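# Tighten the loose cylinder nut using the impact wrench

## Task

Use the impact wrench to tighten the nut that sits loose on the cylinder.

## Robot and tools

Robot: two 6-joint arms, left_arm and right_arm, each ending in a parallel two-finger gripper. The names are labels only, not image sides. Each arm's joints, always in this order: waist (joint1), shoulder (joint2), elbow (joint3), wrist pitch (joint4), wrist yaw (joint5), wrist roll (joint6). Stated ranges in rad: waist -2.618 to 3.054, shoulder 0.000 to 3.142, elbow 0.000 to 3.142, wrist pitch -1.571 to 1.571, wrist yaw -1.571 to 1.571, wrist roll -2.094 to 2.094. The true ends may sit up to 0.036 rad either way of these.

Frame: one shared scene frame. Origin on the table top midway between the arms, +z up, +x out over the table, left_arm on the +y side. Arm bases: left_arm at (+0.034, +0.351, 0) m, quat_wxyz (+0.998, 0, 0, -0.066); right_arm at (+0.031, -0.334, 0) m, quat_wxyz (+1.000, 0, 0, +0.020). Fingers point along the gripper's +z and close along its y. The reported end_effector_position is the point between the pads, about 1 cm short of the fingertips. It can be off from the truth, more so at long reach.

The row. Every motion command uses one row of 14 numbers, each in [-1, 1], even when only one arm moves. Order: left_arm's 6 joint numbers, then left_arm's opening, then right_arm's 6 joint numbers and opening. Joint numbers are scaled offsets, not poses. A value of 1.0 equals 1.202 rad at the waist, 1.258 shoulder, 1.238 elbow, 2.073 wrist pitch, 2.022 for wrist yaw and wrist roll. The opening is absolute: +1 fully open, -1 closed.

execute_actions(actions): a list of up to 15 actions, run in sequence. Each action is a table of up to 15 rows; each row lasts one control step of 1/30 s, and a short table repeats its final row until the action's 15 steps are done. Inside an action, the joint offsets are counted from the angles at the beginning of that action, not from the preceding row. For the first action, that means the angles in the most recent reported result. An empty list just returns state and images. If an action would push a joint more than 0.036 rad beyond its range, that action is rejected for both arms. If the first action fails this check or any action is malformed, the whole call is rejected and nothing moves. A joint asked past its real end stops there, and the result prints "joint sent to its limit"; no such line does not prove there is more room.

move(target, speed, blocking): target is one 14-number row as above. Its joint offsets are counted from the "Joint positions" in the latest result showing them. All joints travel in step toward their goals, so the hand follows a curve. speed is the top speed in rad/s of whichever joint has farthest to go, 0.01 to 2, default 0.5. Paths run 0.5 to 10 s; longer ones are cut off at 10 s. Paths ignore obstacles and the other arm. Finger openings are applied at the start. blocking=false returns after 0.5 s while motion continues; until a result shows it finished, further actions and moves are rejected, so call wait or stop first. The result adds a "move:" line: the ending (done, off_target, moving, held, fault), limits=held or limits=none, and each arm's joint farthest from goal.

wait(seconds): 0 to 10; arms keep their last command and a running move goes on. stop(): brakes a running move, needing room to brake; the fingers keep going. zoom_image(camera, region): camera is cam_high, cam_left_wrist or cam_right_wrist; region [x0, y0, x1, y1] in image pixels, top-left origin, at most 504 by 504. read_manual(section): only returns licence texts. finished_scene(scene): ends the current scene, numbered 1 or 2, irreversibly; the nut must be tight and stay so.

Results: a state line per arm with gripper position (m) and quat_wxyz; Joint positions and Joint velocities per arm (six joints in rad and rad/s, then pad gap in m, 0.094 m fully open); Joint targets (what the joints are being driven toward, which can drift); grip_measured on the same scale as the commanded opening, with up to about 1 mm fixed error per gripper; images from cam_high, cam_left_wrist, cam_right_wrist, each 504x504. "joint command not followed" means a clearance check altered some joint targets. FAULT or OVER-TEMPERATURE FAULT lines mean an arm was stopped; MOTOR HOT warns from 75 °C, with stops at 90 °C and collapse at 100 °C.

Motion limits: each step a joint's target may lead its measured angle by at most 0.202 rad (waist), 0.258 (shoulder), 0.238 (elbow), 0.573 (wrist pitch), 0.522 (wrist yaw and roll), and targets are scaled back if the hand would move over 70 mm. Big offsets therefore take several actions; finish an incomplete one in the next action. Sending all-zero offsets can let an arm sag, so first send offsets back to the wanted angles, then zeros, enlarging them if a joint lags.

Gripping: to hold the wrench, command an opening about 0.03 below grip_measured; less grips more lightly. Pads push roughly 50 to 62 N.

Avoid: knocking or placing anything off the table, dropping or letting the wrench slip, fast slams and hard pushes (faster moves and targets far past contact press harder), and arms striking or pressing each other. Outside forces may briefly tug a held part. Keep motions smooth and efficient, and avoid long heavy holds that heat motors. The robot keeps its last command while you compose a reply.

Each tool is called after "Call:" as a command line: name --argument value for each argument, lists and objects as JSON in quotes; but a table of rows of numbers goes row by row, as --pt "numbers of a row", without its own name.

## Session

Call:
execute_actions --actions '[]'

Scene clock: 0.00 s.
left_arm: end_effector_position=(+0.0535, +0.5272, +0.1161) grip_measured=+1.000 end_effector_quat_wxyz=(-0.076, -0.426, +0.891, +0.137) | right_arm: end_effector_position=(+0.6261, -0.2467, +0.3684) grip_measured=+1.000 end_effector_quat_wxyz=(+0.627, -0.376, +0.620, -0.286)
Joint names: [waist, shoulder, elbow, wrist pitch, wrist yaw, wrist roll]
Joint positions: left_arm=[ 1.276  1.105  0.87  -1.272 -0.309  0.262  0.094] | right_arm=[ 0.113  1.884  1.688  0.146  0.037 -0.971  0.094]
Joint velocities: left_arm=[ 0.002 -0.017  0.007  0.037  0.022 -0.066  0.   ] | right_arm=[-0.002 -0.022  0.002  0.066  0.022 -0.066  0.   ]
Motor temperatures (°C, as the motors report them): left_arm=[17 19 17 18 18 19] | right_arm=[17 16 17 17 17 17]
Joint targets: left_arm=[1.276 1.098 0.881 -1.267 -0.313 0.259] | right_arm=[0.113 1.884 1.689 0.128 0.036 -0.967]

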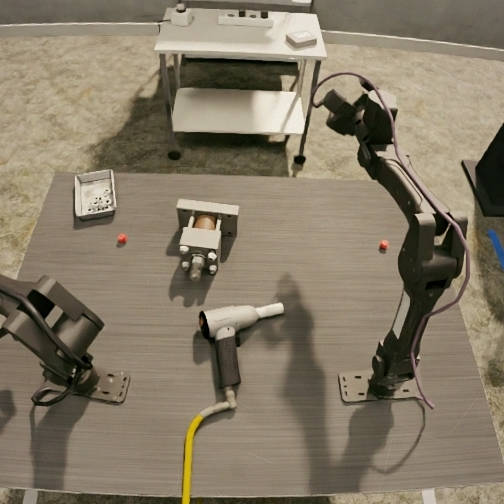

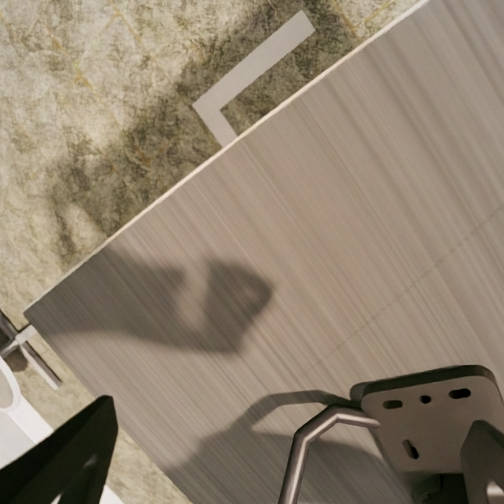

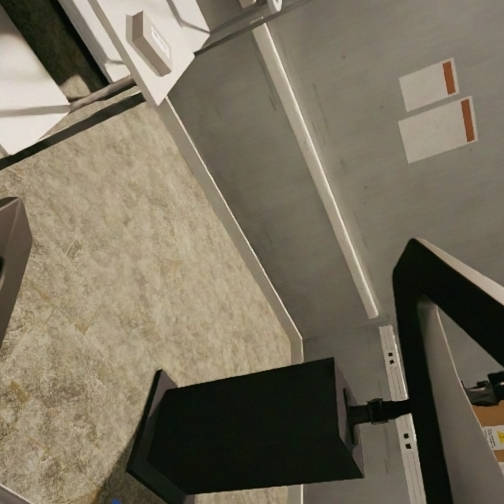

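Call:
zoom_image --camera "cam_high" --region '[150, 180, 310, 420]'

Call:
zoom_image --camera "cam_high" --region '[160, 190, 250, 290]'

Region (150, 180, 310, 420) of cam_high's 504x504 image, scaled by 2.100, with more detail than that image has.

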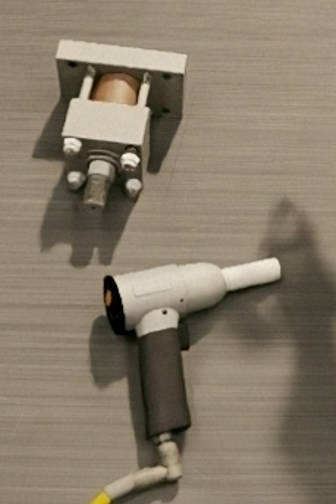

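Region (160, 190, 250, 290) of cam_high's 504x504 image, scaled by 5.040, with more detail than that image has; it fills the left 454 columns of this view, and the rest is white.

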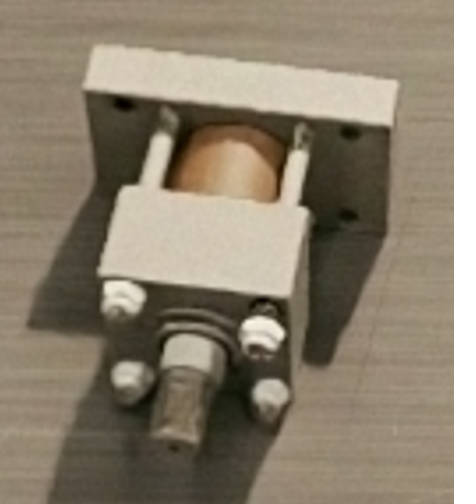

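Call:
move --target '[0,0,0,0,0,0,1, 0.8,0.05,0.214,-0.79,-0.018,0.8,1]' --speed 1.2

Scene clock: 23.00 s.
left_arm: end_effector_position=(+0.0535, +0.5272, +0.1161) grip_measured=+1.000 end_effector_quat_wxyz=(-0.076, -0.426, +0.891, +0.137) | right_arm: end_effector_position=(+0.1973, +0.0105, +0.1797) grip_measured=+1.000 end_effector_quat_wxyz=(+0.033, -0.236, +0.970, +0.040)
Joint names: [waist, shoulder, elbow, wrist pitch, wrist yaw, wrist roll]
Joint positions: left_arm=[ 1.276  1.105  0.87  -1.272 -0.309  0.262  0.094] | right_arm=[ 1.077  1.927  1.931 -1.471 -0.001  0.641  0.094]
Joint velocities: left_arm=[-0.022  0.002 -0.027 -0.037 -0.022 -0.037  0.   ] | right_arm=[ 0.002  0.002 -0.002  0.095  0.051 -0.007  0.   ]
Motor temperatures (°C, as the motors report them): left_arm=[17 19 18 18 18 19] | right_arm=[17 20 19 20 17 17]
Joint targets: left_arm=[1.276 1.105 0.870 -1.272 -0.309 0.262] | right_arm=[1.075 1.947 1.953 -1.492 0.000 0.647]
move: off_target (right_arm); limits=none; left_arm: farthest joint: the waist, 0.000 radians from its target (0.000 radians at the start); right_arm: farthest joint: the elbow, 0.022 radians from its target (0.265 radians at the start)
camera_calibration (this result's frames):
cam_right_wrist: T_world_to_cam=[[0.585453, -0.809981, -0.0342945, -0.105294], [-0.623868, -0.477139, 0.618973, 0.016439], [-0.517719, -0.340984, -0.784663, 0.350505], [0, 0, 0, 1]] pos_world=[0.253364, 0.0420746, 0.261242]

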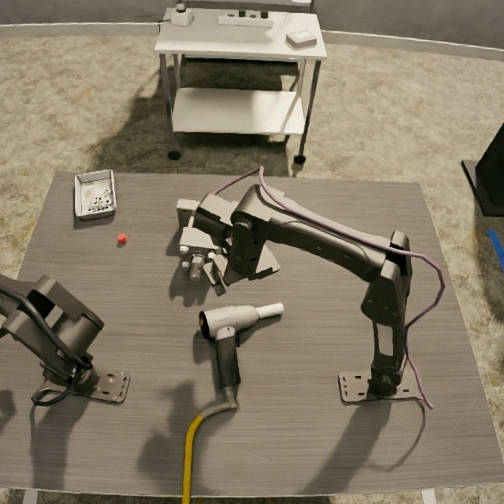

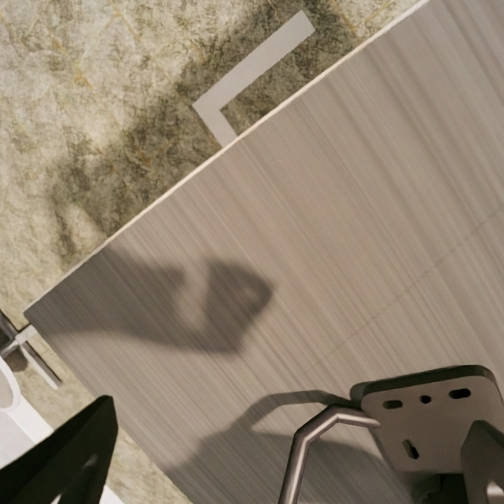

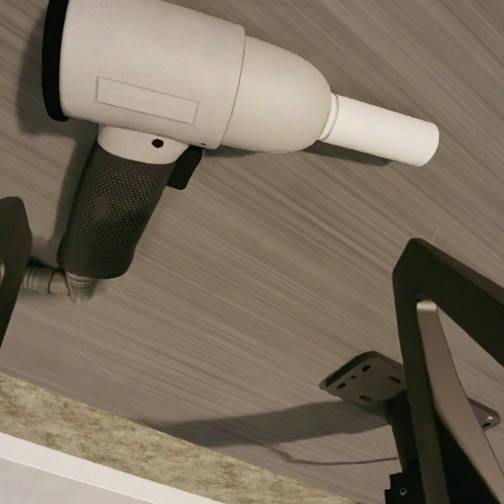

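Call:
move --target '[0,0,0,0,0,0,1, 0.204,0.03,-0.15,0.052,0,0.296,1]' --speed 0.8

Scene clock: 41.97 s.
left_arm: end_effector_position=(+0.0535, +0.5272, +0.1161) grip_measured=+1.000 end_effector_quat_wxyz=(-0.076, -0.426, +0.891, +0.137) | right_arm: end_effector_position=(+0.1074, +0.0296, +0.1270) grip_measured=+1.000 end_effector_quat_wxyz=(-0.001, -0.063, +0.998, +0.002)
Joint names: [waist, shoulder, elbow, wrist pitch, wrist yaw, wrist roll]
Joint positions: left_arm=[ 1.276  1.105  0.87  -1.272 -0.309  0.262  0.094] | right_arm=[ 1.318  1.953  1.76  -1.374 -0.002  1.233  0.094]
Joint velocities: left_arm=[-0.002  0.012  0.002  0.022 -0.007 -0.037  0.   ] | right_arm=[-0.012 -0.007  0.012 -0.037  0.037 -0.022  0.   ]
Motor temperatures (°C, as the motors report them): left_arm=[17 19 19 18 18 19] | right_arm=[17 20 19 19 17 17]
Joint targets: left_arm=[1.276 1.105 0.870 -1.272 -0.309 0.262] | right_arm=[1.322 1.965 1.745 -1.363 -0.001 1.240]
move: done; limits=none; left_arm: farthest joint: the waist, 0.000 radians from its target (0.000 radians at the start); right_arm: farthest joint: the elbow, 0.015 radians from its target (0.185 radians at the start)
camera_calibration (this result's frames):
cam_right_wrist: T_world_to_cam=[[0.270942, -0.962537, 0.0106118, -0.00644033], [-0.700593, -0.189624, 0.687904, -0.0068987], [-0.660121, -0.193817, -0.725724, 0.272577], [0, 0, 0, 1]] pos_world=[0.176845, 0.0453227, 0.20263]

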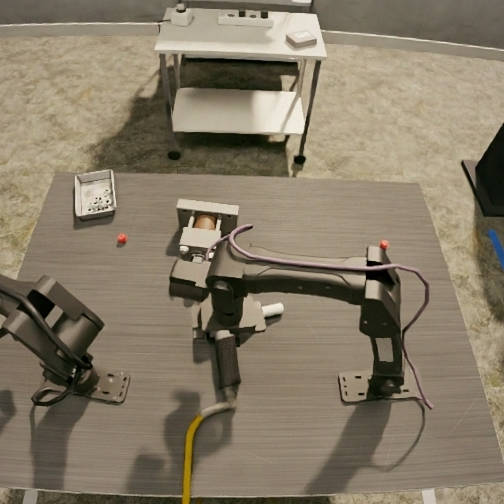

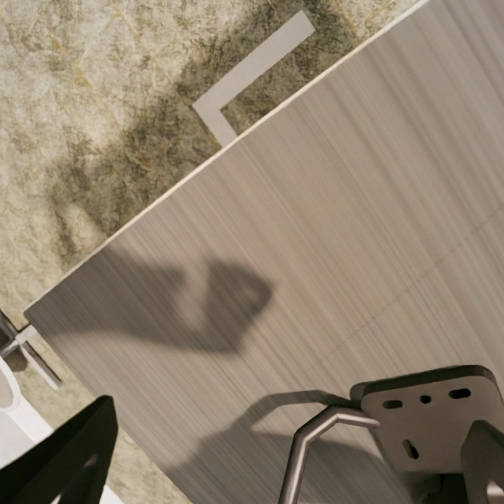

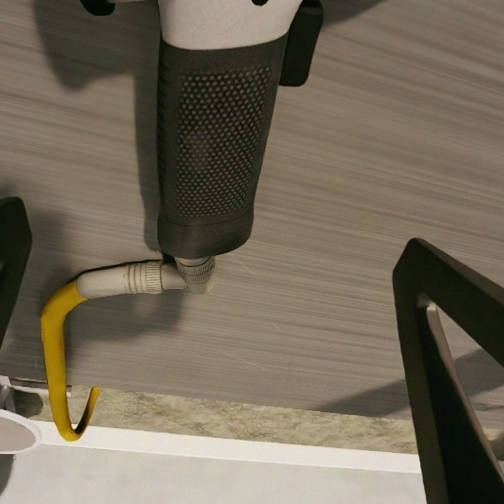

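Call:
move --target '[0,0,0,0,0,0,1, -0.02,0.065,-0.209,0.1626,0,-0.01,1]' --speed 0.3

Scene clock: 52.87 s.
left_arm: end_effector_position=(+0.0535, +0.5272, +0.1161) grip_measured=+1.000 end_effector_quat_wxyz=(-0.076, -0.426, +0.891, +0.137) | right_arm: end_effector_position=(+0.1152, +0.0397, +0.0419) grip_measured=+1.000 end_effector_quat_wxyz=(+0.001, -0.063, +0.998, +0.009)
Joint names: [waist, shoulder, elbow, wrist pitch, wrist yaw, wrist roll]
Joint positions: left_arm=[ 1.276  1.105  0.87  -1.272 -0.309  0.262  0.094] | right_arm=[ 1.304  2.021  1.517 -1.048 -0.002  1.219  0.094]
Joint velocities: left_arm=[-0.007 -0.017 -0.007  0.051  0.007 -0.007  0.   ] | right_arm=[-0.012  0.017  0.017 -0.022 -0.022  0.022  0.   ]
Motor temperatures (°C, as the motors report them): left_arm=[17 19 19 18 18 19] | right_arm=[17 20 18 18 17 17]
Joint targets: left_arm=[1.276 1.105 0.870 -1.272 -0.309 0.262] | right_arm=[1.295 2.035 1.501 -1.037 -0.002 1.213]
move: done; limits=none; left_arm: farthest joint: the waist, 0.000 radians from its target (0.000 radians at the start); right_arm: farthest joint: the elbow, 0.015 radians from its target (0.259 radians at the start)
camera_calibration (this result's frames):
cam_right_wrist: T_world_to_cam=[[0.271662, -0.96239, -0.00210822, 0.00261852], [-0.702715, -0.199857, 0.682824, 0.0598321], [-0.657564, -0.184016, -0.73058, 0.21741], [0, 0, 0, 1]] pos_world=[0.184295, 0.0544848, 0.117986]

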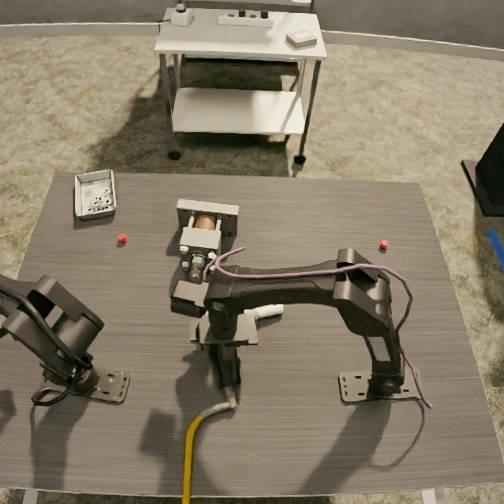

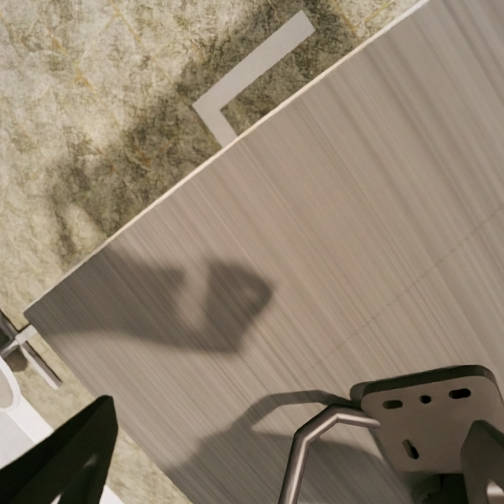

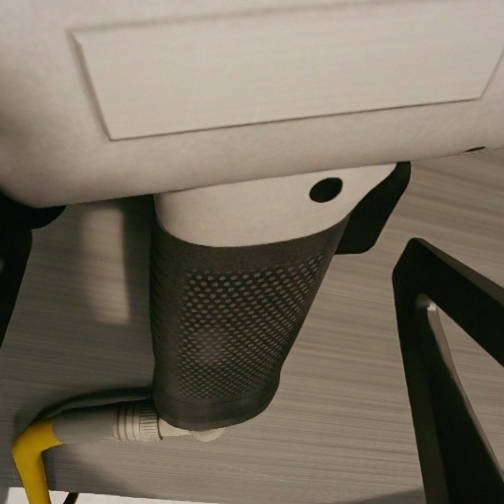

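Call:
move --target '[0,0,0,0,0,0,1, -0.012,0.026,-0.034,0.019,0,-0.06,0.6]' --speed 0.15

Scene clock: 57.80 s.
left_arm: end_effector_position=(+0.0535, +0.5272, +0.1161) grip_measured=+1.000 end_effector_quat_wxyz=(-0.076, -0.426, +0.891, +0.137) | right_arm: end_effector_position=(+0.1139, +0.0400, +0.0410) grip_measured=+0.602 end_effector_quat_wxyz=(-0.001, -0.117, +0.993, +0.011)
Joint names: [waist, shoulder, elbow, wrist pitch, wrist yaw, wrist roll]
Joint positions: left_arm=[ 1.276  1.105  0.87  -1.272 -0.309  0.262  0.094] | right_arm=[ 1.304  2.021  1.513 -1.043 -0.01   1.111  0.075]
Joint velocities: left_arm=[-0.007 -0.002 -0.007 -0.022 -0.051 -0.037  0.   ] | right_arm=[-0.027 -0.027 -0.007  0.051 -0.022 -0.007  0.001]
Motor temperatures (°C, as the motors report them): left_arm=[17 19 19 18 18 19] | right_arm=[17 21 18 18 17 17]
Joint targets: left_arm=[1.276 1.105 0.870 -1.272 -0.309 0.262] | right_arm=[1.290 2.054 1.475 -1.008 -0.002 1.097]
move: off_target (right_arm); limits=none; left_arm: farthest joint: the waist, 0.000 radians from its target (0.000 radians at the start); right_arm: farthest joint: the elbow, 0.038 radians from its target (0.042 radians at the start)
camera_calibration (this result's frames):
cam_right_wrist: T_world_to_cam=[[0.373156, -0.927749, -0.0060512, -0.00960054], [-0.673914, -0.27553, 0.68551, 0.059243], [-0.637648, -0.251724, -0.728038, 0.216278], [0, 0, 0, 1]] pos_world=[0.181417, 0.0618588, 0.116789]

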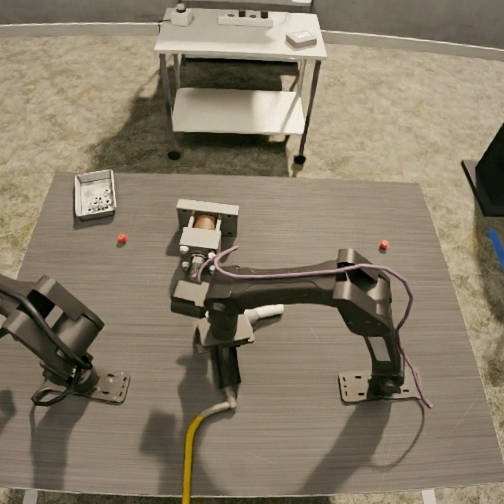

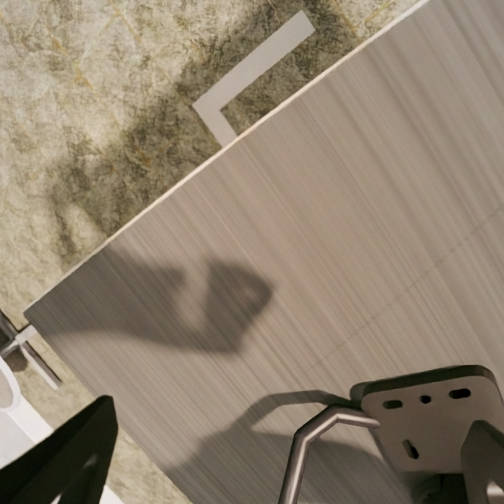

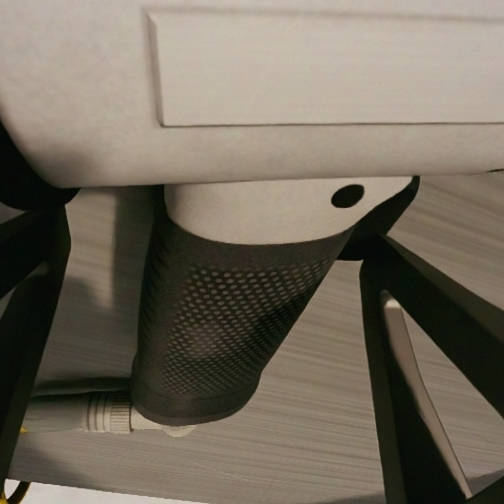

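Call:
move --target '[0,0,0,0,0,0,1, 0.15,-0.1,-0.15,0.09,0.195,0.074,0.8]' --speed 0.25

Scene clock: 68.60 s.
left_arm: end_effector_position=(+0.0535, +0.5272, +0.1161) grip_measured=+1.000 end_effector_quat_wxyz=(-0.076, -0.426, +0.891, +0.137) | right_arm: end_effector_position=(+0.1145, +0.0427, +0.0523) grip_measured=+0.798 end_effector_quat_wxyz=(+0.193, -0.116, +0.974, +0.034)
Joint names: [waist, shoulder, elbow, wrist pitch, wrist yaw, wrist roll]
Joint positions: left_arm=[ 1.276  1.105  0.87  -1.272 -0.309  0.262  0.094] | right_arm=[ 1.477  1.913  1.347 -0.865  0.37   1.255  0.084]
Joint velocities: left_arm=[-0.022 -0.002 -0.002  0.022  0.051  0.022  0.   ] | right_arm=[-0.012  0.012  0.017  0.007  0.007  0.007  0.001]
Motor temperatures (°C, as the motors report them): left_arm=[17 19 19 18 18 19] | right_arm=[17 21 18 18 17 17]
Joint targets: left_arm=[1.276 1.105 0.870 -1.272 -0.309 0.262] | right_arm=[1.485 1.895 1.327 -0.856 0.384 1.261]
move: done; limits=none; left_arm: farthest joint: the waist, 0.000 radians from its target (0.000 radians at the start); right_arm: farthest joint: the elbow, 0.019 radians from its target (0.186 radians at the start)
camera_calibration (this result's frames):
cam_right_wrist: T_world_to_cam=[[0.362865, -0.930513, 0.0497349, -0.00886338], [-0.876629, -0.322779, 0.356841, 0.095034], [-0.315992, -0.173084, -0.93284, 0.196137], [0, 0, 0, 1]] pos_world=[0.148503, 0.0563757, 0.149493]

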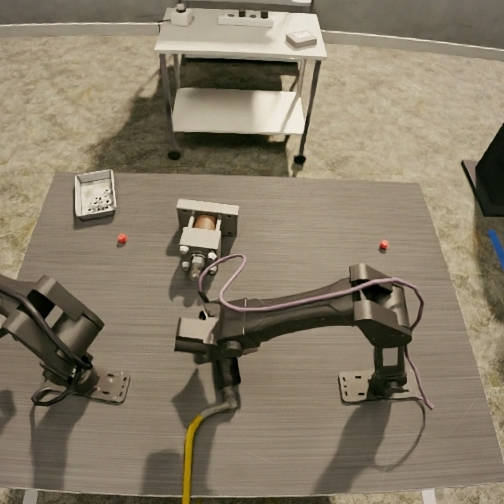

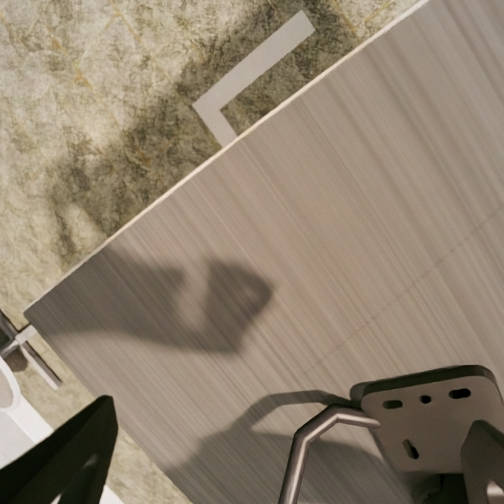

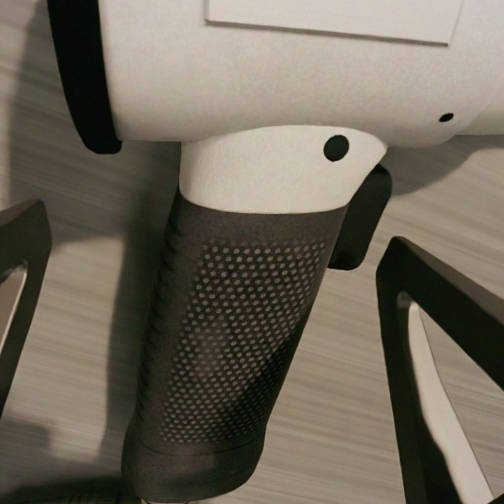

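Call:
move --target '[0,0,0,0,0,0,1, -0.02,0.02,-0.08,0.04,0.012,0,0.8]' --speed 0.15

Scene clock: 73.10 s.
left_arm: end_effector_position=(+0.0535, +0.5272, +0.1161) grip_measured=+1.000 end_effector_quat_wxyz=(-0.076, -0.426, +0.891, +0.137) | right_arm: end_effector_position=(+0.1211, +0.0321, +0.0336) grip_measured=+0.798 end_effector_quat_wxyz=(+0.197, -0.109, +0.974, +0.028)
Joint names: [waist, shoulder, elbow, wrist pitch, wrist yaw, wrist roll]
Joint positions: left_arm=[ 1.276  1.105  0.87  -1.272 -0.309  0.262  0.094] | right_arm=[ 1.462  1.913  1.265 -0.79   0.38   1.255  0.084]
Joint velocities: left_arm=[ 0.002 -0.007 -0.002 -0.037  0.007  0.007  0.   ] | right_arm=[ 0.002  0.002  0.002  0.051 -0.007 -0.095  0.002]
Motor temperatures (°C, as the motors report them): left_arm=[17 19 19 18 18 19] | right_arm=[17 21 18 18 17 17]
Joint targets: left_arm=[1.276 1.105 0.870 -1.272 -0.309 0.262] | right_arm=[1.453 1.938 1.248 -0.782 0.394 1.255]
move: off_target (right_arm); limits=none; left_arm: farthest joint: the waist, 0.000 radians from its target (0.000 radians at the start); right_arm: farthest joint: the shoulder, 0.025 radians from its target (0.025 radians at the start)
camera_calibration (this result's frames):
cam_right_wrist: T_world_to_cam=[[0.347139, -0.935858, 0.0605234, -0.0184586], [-0.885191, -0.305664, 0.350722, 0.104868], [-0.309726, -0.175324, -0.934522, 0.178269], [0, 0, 0, 1]] pos_world=[0.154451, 0.0460347, 0.130934]

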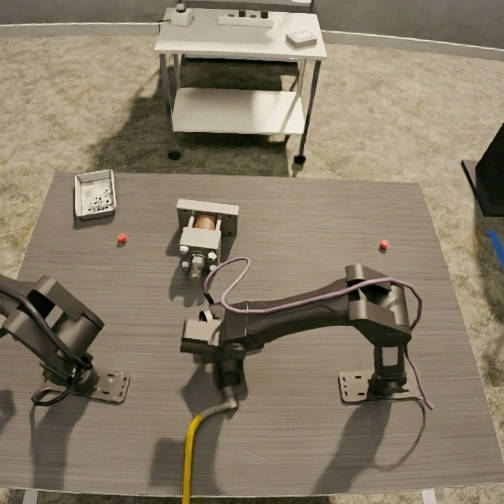

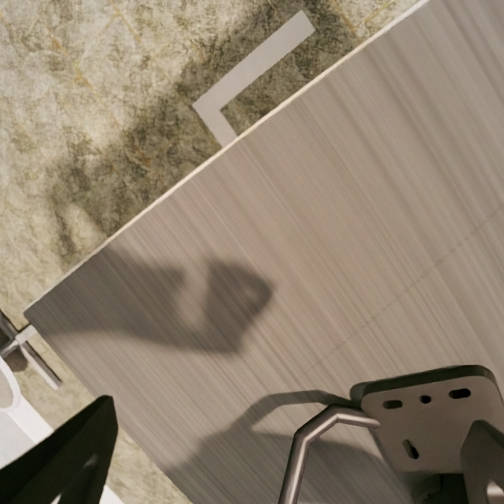

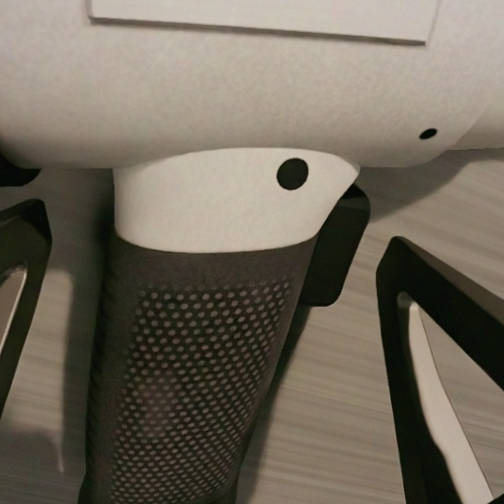

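A bit lower, then close gradually.

Call:
move --target '[0,0,0,0,0,0,1, 0,0.035,0,0,0,0,0.45]' --speed 0.1

Call:
move --target '[0,0,0,0,0,0,1, 0,0,0,0,0,0,0.15]'

Scene clock: 75.87 s.
left_arm: end_effector_position=(+0.0535, +0.5272, +0.1161) grip_measured=+1.000 end_effector_quat_wxyz=(-0.076, -0.426, +0.891, +0.137) | right_arm: end_effector_position=(+0.1207, +0.0297, +0.0236) grip_measured=+0.452 end_effector_quat_wxyz=(+0.194, -0.111, +0.974, +0.015)
Joint names: [waist, shoulder, elbow, wrist pitch, wrist yaw, wrist roll]
Joint positions: left_arm=[ 1.276  1.105  0.87  -1.272 -0.309  0.262  0.094] | right_arm=[ 1.462  1.941  1.265 -0.79   0.379  1.255  0.068]
Joint velocities: left_arm=[-0.017 -0.007  0.002  0.051 -0.022 -0.022  0.   ] | right_arm=[ 0.002  0.012 -0.012 -0.081 -0.037  0.051  0.   ]
Motor temperatures (°C, as the motors report them): left_arm=[17 19 19 18 18 19] | right_arm=[17 21 18 18 17 17]
Joint targets: left_arm=[1.276 1.105 0.870 -1.272 -0.309 0.262] | right_arm=[1.462 1.957 1.265 -0.790 0.380 1.255]
move: done; limits=none; left_arm: farthest joint: the waist, 0.000 radians from its target (0.000 radians at the start); right_arm: farthest joint: the shoulder, 0.016 radians from its target (0.044 radians at the start)
camera_calibration (this result's frames):
cam_right_wrist: T_world_to_cam=[[0.347556, -0.933779, 0.0852186, -0.0206724], [-0.883924, -0.295958, 0.362061, 0.106545], [-0.312863, -0.201163, -0.928251, 0.169398], [0, 0, 0, 1]] pos_world=[0.15436, 0.0463059, 0.12043]

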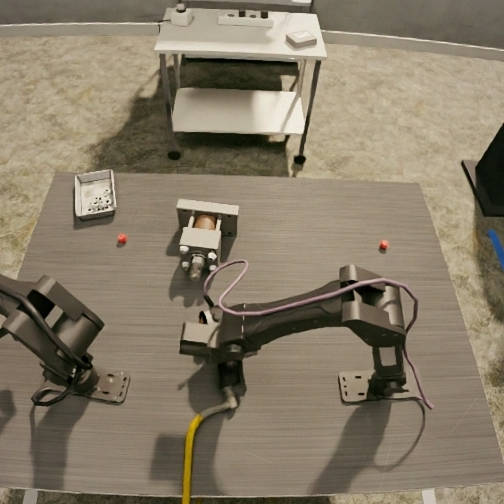

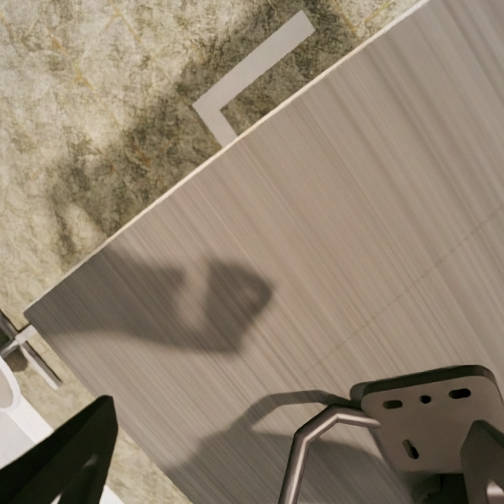

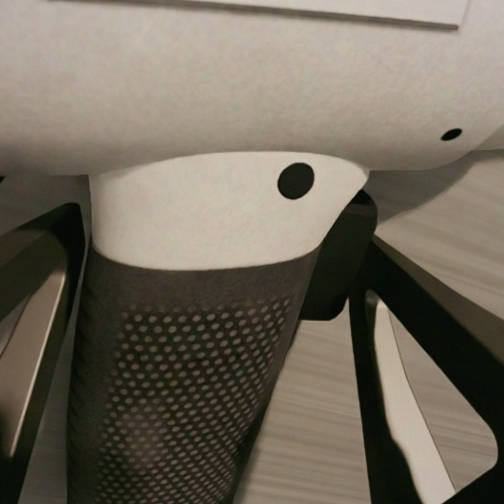

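Scene clock: 76.37 s.
left_arm: end_effector_position=(+0.0535, +0.5272, +0.1161) grip_measured=+1.000 end_effector_quat_wxyz=(-0.076, -0.426, +0.891, +0.137) | right_arm: end_effector_position=(+0.1199, +0.0316, +0.0234) grip_measured=+0.156 end_effector_quat_wxyz=(+0.192, -0.110, +0.975, +0.019)
Joint names: [waist, shoulder, elbow, wrist pitch, wrist yaw, wrist roll]
Joint positions: left_arm=[ 1.276  1.105  0.87  -1.272 -0.309  0.262  0.094] | right_arm=[ 1.462  1.941  1.265 -0.782  0.373  1.257  0.054]
Joint velocities: left_arm=[-0.017 -0.012  0.007 -0.022  0.007 -0.007  0.   ] | right_arm=[ 0.007 -0.002 -0.007 -0.022 -0.007 -0.081 -0.   ]
Motor temperatures (°C, as the motors report them): left_arm=[17 19 19 18 18 19] | right_arm=[17 21 18 18 17 17]
Joint targets: left_arm=[1.276 1.105 0.870 -1.272 -0.309 0.262] | right_arm=[1.462 1.941 1.265 -0.790 0.379 1.255]
move: done; limits=none; left_arm: farthest joint: the waist, 0.000 radians from its target (0.000 radians at the start); right_arm: farthest joint: the wrist pitch, 0.008 radians from its target (0.000 radians at the start)
camera_calibration (this result's frames):
cam_right_wrist: T_world_to_cam=[[0.346912, -0.934875, 0.0752399, -0.0182591], [-0.882339, -0.29811, 0.364155, 0.106272], [-0.318009, -0.192717, -0.928294, 0.169707], [0, 0, 0, 1]] pos_world=[0.15407, 0.0473161, 0.120213]

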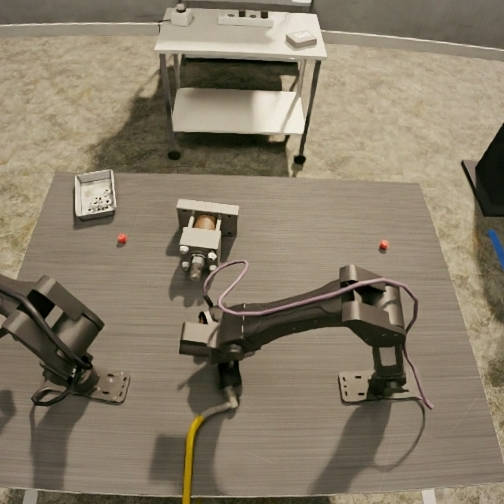

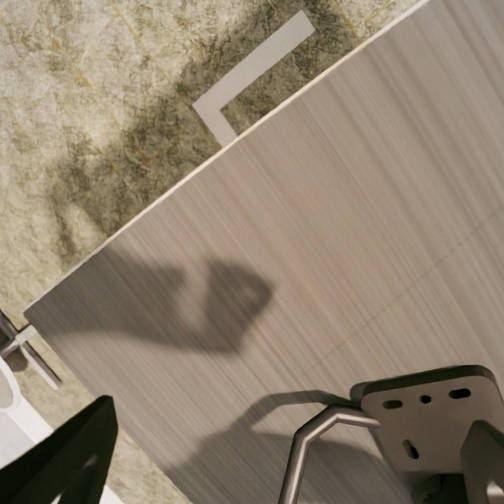

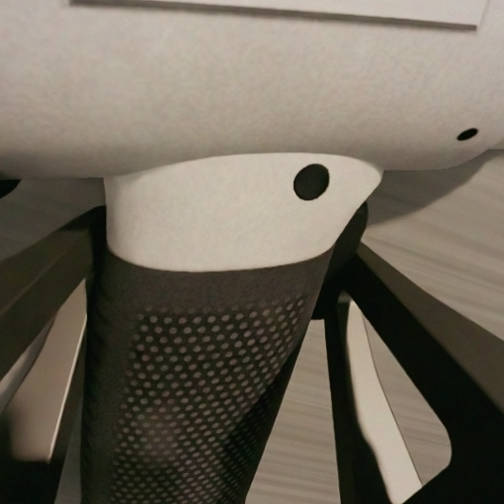

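Call:
move --target '[-0.9,0.274,0.406,0.12,0.153,-0.13,1, 0,0,0,0,0,0,-0.2]' --speed 1.2

Call:
move --target '[-0.655,0,0.01,0,0,0,1, 0,-0.12,0.03,-0.08,0,0,-0.2]' --speed 0.8

Scene clock: 85.13 s.
left_arm: end_effector_position=(+0.3721, +0.3747, +0.1864) grip_measured=+1.000 end_effector_quat_wxyz=(+0.208, -0.028, +0.978, +0.011) | right_arm: end_effector_position=(+0.1218, +0.0484, +0.0295) grip_measured=-0.183 end_effector_quat_wxyz=(+0.206, -0.101, +0.972, +0.051)
Joint names: [waist, shoulder, elbow, wrist pitch, wrist yaw, wrist roll]
Joint positions: left_arm=[ 0.197  1.448  1.338 -1.04  -0.006  0.007  0.094] | right_arm=[ 1.468  1.94   1.275 -0.725  0.391  1.265  0.038]
Joint velocities: left_arm=[ 0.002 -0.027 -0.002 -0.081  0.022 -0.051  0.   ] | right_arm=[ 0.012  0.002 -0.007 -0.037 -0.037 -0.037 -0.001]
Motor temperatures (°C, as the motors report them): left_arm=[17 19 19 19 18 19] | right_arm=[17 21 18 18 17 17]
Joint targets: left_arm=[0.195 1.450 1.372 -1.023 0.000 -0.001] | right_arm=[1.462 1.941 1.265 -0.782 0.373 1.257]
move: off_target (left_arm, right_arm); limits=none; left_arm: farthest joint: the elbow, 0.035 radians from its target (0.503 radians at the start); right_arm: farthest joint: the wrist pitch, 0.057 radians from its target (0.000 radians at the start)
camera_calibration (this result's frames):
cam_left_wrist: T_world_to_cam=[[0.136825, -0.989563, -0.0452003, 0.331868], [-0.989308, -0.138831, 0.0446736, 0.464352], [-0.0504825, 0.0386046, -0.997979, 0.287587], [0, 0, 0, 1]] pos_world=[0.428497, 0.381768, 0.281262]
cam_right_wrist: T_world_to_cam=[[0.341945, -0.939562, 0.0172507, -0.00113119], [-0.890958, -0.318311, 0.323839, 0.113961], [-0.298776, -0.126105, -0.945955, 0.174121], [0, 0, 0, 1]] pos_world=[0.153945, 0.0571698, 0.127825]

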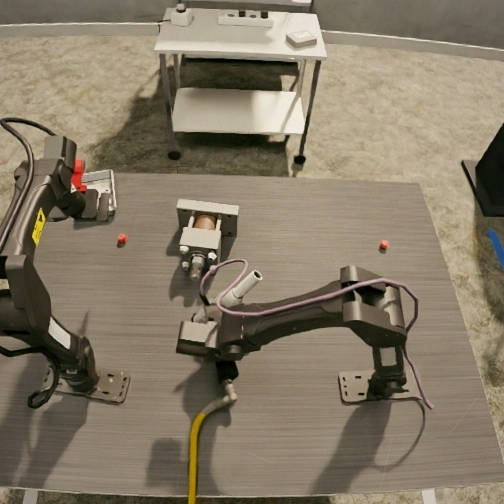

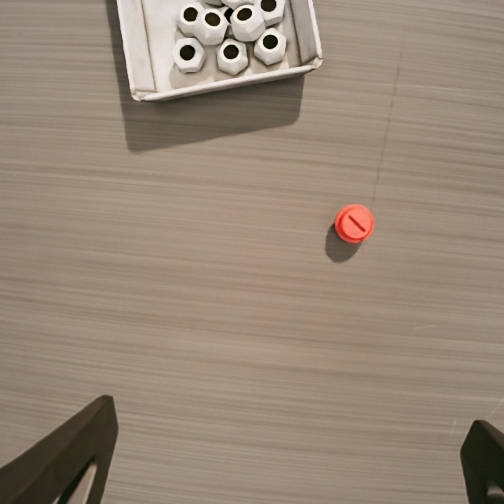

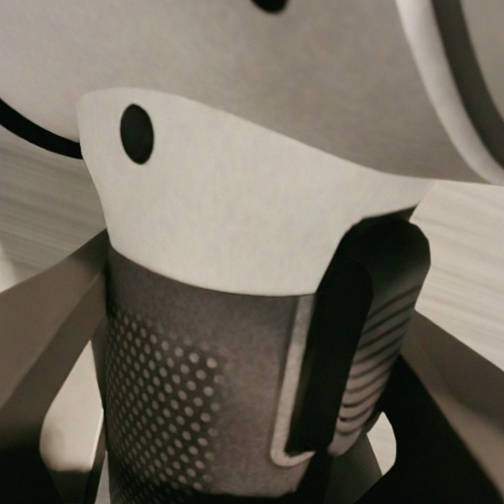

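Scene clock: 86.60 s.
left_arm: end_effector_position=(+0.2897, +0.1282, +0.1863) grip_measured=+1.000 end_effector_quat_wxyz=(+0.196, +0.348, +0.914, -0.071) | right_arm: end_effector_position=(+0.1013, +0.0177, +0.0430) grip_measured=-0.183 end_effector_quat_wxyz=(+0.149, -0.116, +0.982, +0.016)
Joint names: [waist, shoulder, elbow, wrist pitch, wrist yaw, wrist roll]
Joint positions: left_arm=[-0.587  1.448  1.338 -1.04  -0.003  0.007  0.094] | right_arm=[ 1.471  1.87   1.275 -0.889  0.288  1.265  0.038]
Joint velocities: left_arm=[-0.002 -0.002  0.007  0.007 -0.051 -0.037  0.   ] | right_arm=[-0.017  0.007  0.012 -0.007 -0.037 -0.022  0.   ]
Motor temperatures (°C, as the motors report them): left_arm=[17 19 19 19 18 19] | right_arm=[17 22 18 18 17 17]
Joint targets: left_arm=[-0.590 1.448 1.350 -1.040 -0.006 0.007] | right_arm=[1.468 1.789 1.312 -0.891 0.391 1.265]
move: off_target (right_arm); limits=none; left_arm: farthest joint: the elbow, 0.013 radians from its target (0.013 radians at the start); right_arm: farthest joint: the wrist yaw, 0.103 radians from its target (0.000 radians at the start)
camera_calibration (this result's frames):
cam_left_wrist: T_world_to_cam=[[-0.603623, -0.796159, -0.0420772, 0.288337], [-0.797202, 0.602041, 0.0449062, 0.197909], [-0.0104203, 0.0606504, -0.998105, 0.278531], [0, 0, 0, 1]] pos_world=[0.334723, 0.0935202, 0.281248]
cam_right_wrist: T_world_to_cam=[[0.362535, -0.929977, 0.0609099, -0.0273387], [-0.84417, -0.299986, 0.444281, 0.0713049], [-0.3949, -0.212486, -0.893814, 0.186], [0, 0, 0, 1]] pos_world=[0.143556, 0.0354885, 0.136235]

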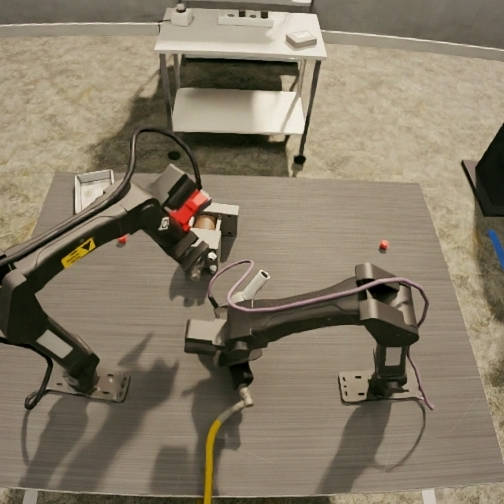

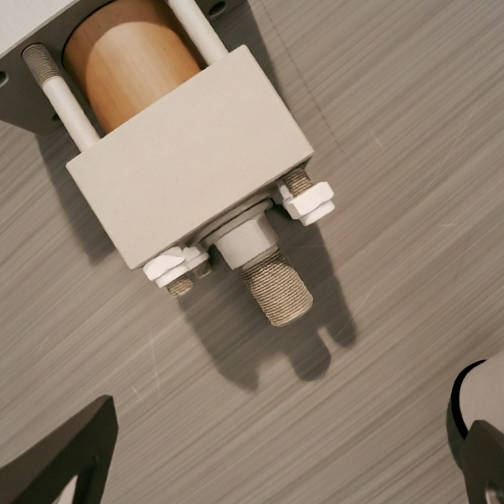

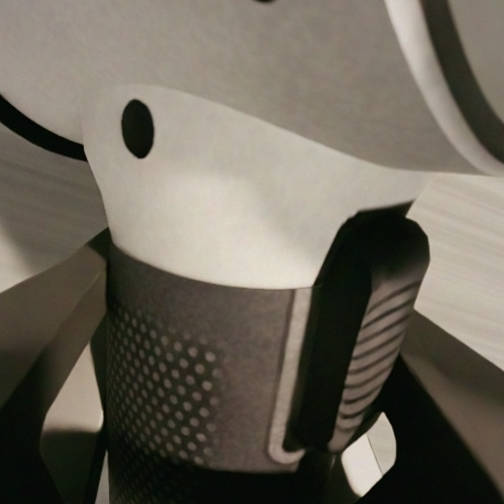

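Call:
move --target '[0,0,0,0,0,0,1, 0,0.05,0,0.06,0.04,0,-0.2]' --speed 0.15

Call:
execute_actions --actions '[[[0,0,0,0,0,0,1,0,0,0,0,0,0,-0.15]],[[0,0,0,0,0,0,1,0,0,0,0,0,0,-0.1]],[[0,0,0,0,0,0,1,0,0,0,0,0,0,-0.04]],[[0,0,0,0,0,0,1,0,0,0,0,0,0,0.02]],[[0,0,0,0,0,0,1,0,0,0,0,0,0,0.08]],[[0,0,0,0,0,0,1,0,0,0,0,0,0,0.15]],[[0,0,0,0,0,0,1,0,0,0,0,0,0,0.22]],[[0,0,0,0,0,0,1,0,0,0,0,0,0,0.3]]]'

Scene clock: 95.53 s.
left_arm: end_effector_position=(+0.2897, +0.1282, +0.1863) grip_measured=+1.000 end_effector_quat_wxyz=(+0.196, +0.348, +0.914, -0.071) | right_arm: end_effector_position=(+0.1001, +0.0231, +0.0371) grip_measured=-0.185 end_effector_quat_wxyz=(+0.162, -0.115, +0.980, +0.019)
Joint names: [waist, shoulder, elbow, wrist pitch, wrist yaw, wrist roll]
Joint positions: left_arm=[-0.587  1.448  1.338 -1.04  -0.003  0.007  0.094] | right_arm=[ 1.488  1.891  1.271 -0.858  0.315  1.28   0.038]
Joint velocities: left_arm=[-0.007 -0.002 -0.017  0.037  0.022 -0.037  0.   ] | right_arm=[-0.007  0.007  0.002 -0.081 -0.007 -0.051 -0.   ]
Motor temperatures (°C, as the motors report them): left_arm=[17 20 19 19 18 19] | right_arm=[17 24 19 18 18 17]
Joint targets: left_arm=[-0.587 1.448 1.338 -1.040 -0.003 0.007] | right_arm=[1.471 1.932 1.275 -0.765 0.369 1.265]
move: off_target (right_arm); limits=none; left_arm: farthest joint: the waist, 0.000 radians from its target (0.000 radians at the start); right_arm: farthest joint: the wrist pitch, 0.093 radians from its target (0.124 radians at the start)
camera_calibration (this result's frames):
cam_left_wrist: T_world_to_cam=[[-0.603623, -0.796159, -0.0420772, 0.288337], [-0.797202, 0.602041, 0.0449062, 0.197909], [-0.0104203, 0.0606504, -0.998105, 0.278531], [0, 0, 0, 1]] pos_world=[0.334723, 0.0935202, 0.281248]
cam_right_wrist: T_world_to_cam=[[0.36084, -0.930618, 0.0611994, -0.0213568], [-0.855355, -0.304076, 0.419412, 0.0767195], [-0.371703, -0.203688, -0.905731, 0.179253], [0, 0, 0, 1]] pos_world=[0.139958, 0.0399652, 0.131485]

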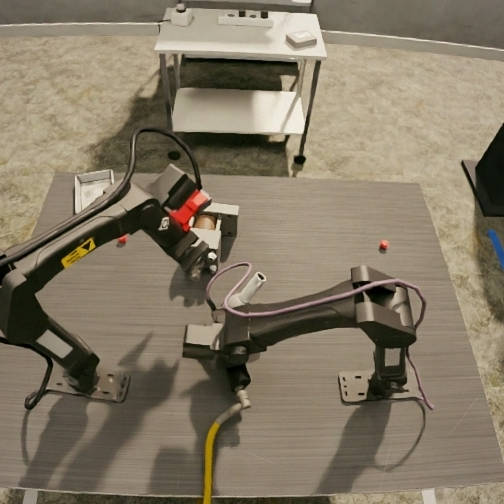

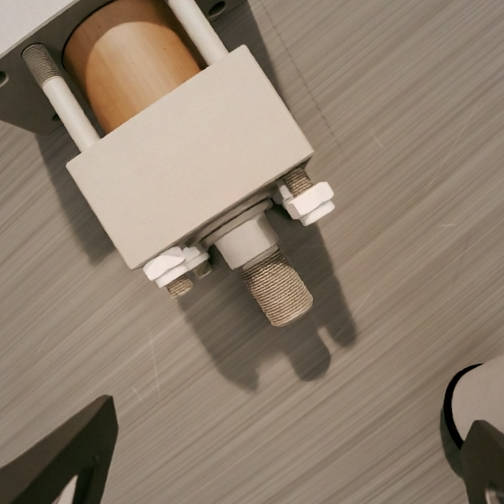

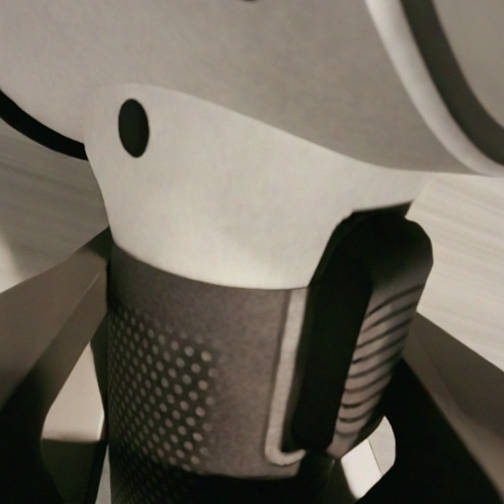

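Scene clock: 99.53 s.
left_arm: end_effector_position=(+0.2897, +0.1282, +0.1863) grip_measured=+1.000 end_effector_quat_wxyz=(+0.196, +0.348, +0.914, -0.071) | right_arm: end_effector_position=(+0.0920, -0.0122, +0.0288) grip_measured=+0.298 end_effector_quat_wxyz=(+0.134, -0.089, +0.986, -0.042)
Joint names: [waist, shoulder, elbow, wrist pitch, wrist yaw, wrist roll]
Joint positions: left_arm=[-0.587  1.448  1.338 -1.04  -0.003  0.007  0.094] | right_arm=[ 1.489  1.895  1.252 -0.979  0.278  1.356  0.061]
Joint velocities: left_arm=[-0.017 -0.012  0.007 -0.051 -0.022  0.022  0.   ] | right_arm=[-0.007 -0.002 -0.007  0.007 -0.007 -0.022 -0.001]
Motor temperatures (°C, as the motors report them): left_arm=[17 20 19 20 18 19] | right_arm=[17 23 19 18 18 17]
Joint targets: left_arm=[-0.587 1.448 1.338 -1.040 -0.003 0.007] | right_arm=[1.489 1.895 1.252 -0.979 0.279 1.356]
camera_calibration (this result's frames):
cam_left_wrist: T_world_to_cam=[[-0.603623, -0.796159, -0.0420772, 0.288337], [-0.797202, 0.602041, 0.0449062, 0.197909], [-0.0104203, 0.0606504, -0.998105, 0.278531], [0, 0, 0, 1]] pos_world=[0.334723, 0.0935202, 0.281248]
cam_right_wrist: T_world_to_cam=[[0.299019, -0.940895, 0.159073, -0.0480214], [-0.853144, -0.188921, 0.486265, 0.0617225], [-0.427472, -0.281115, -0.85921, 0.164415], [0, 0, 0, 1]] pos_world=[0.1373, 0.0126972, 0.118893]

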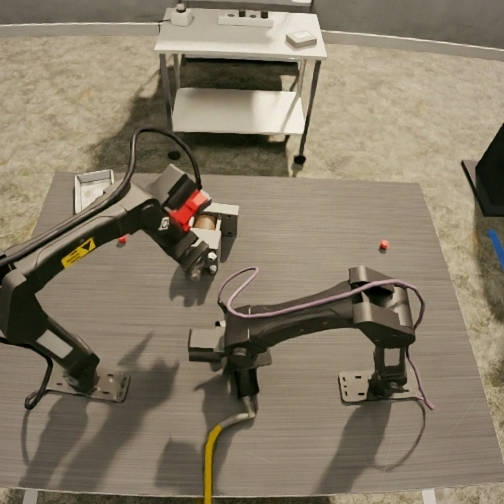

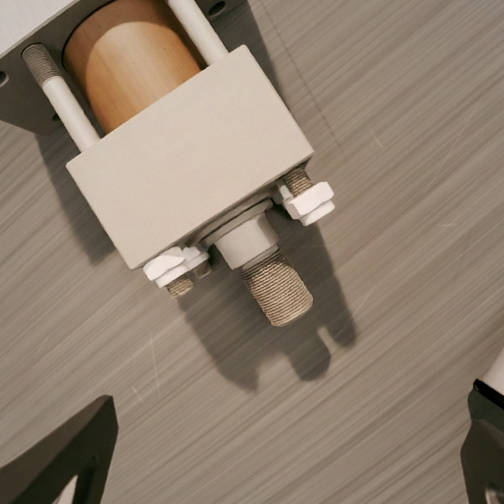

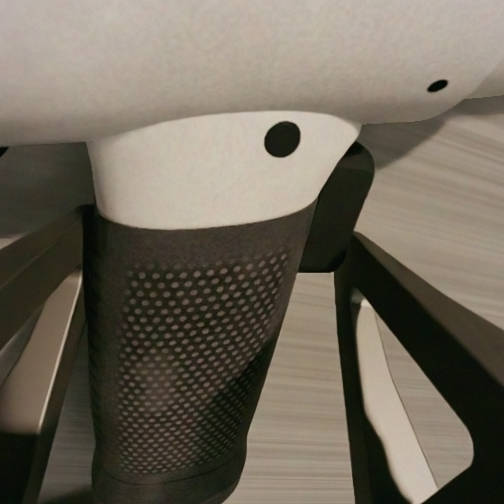

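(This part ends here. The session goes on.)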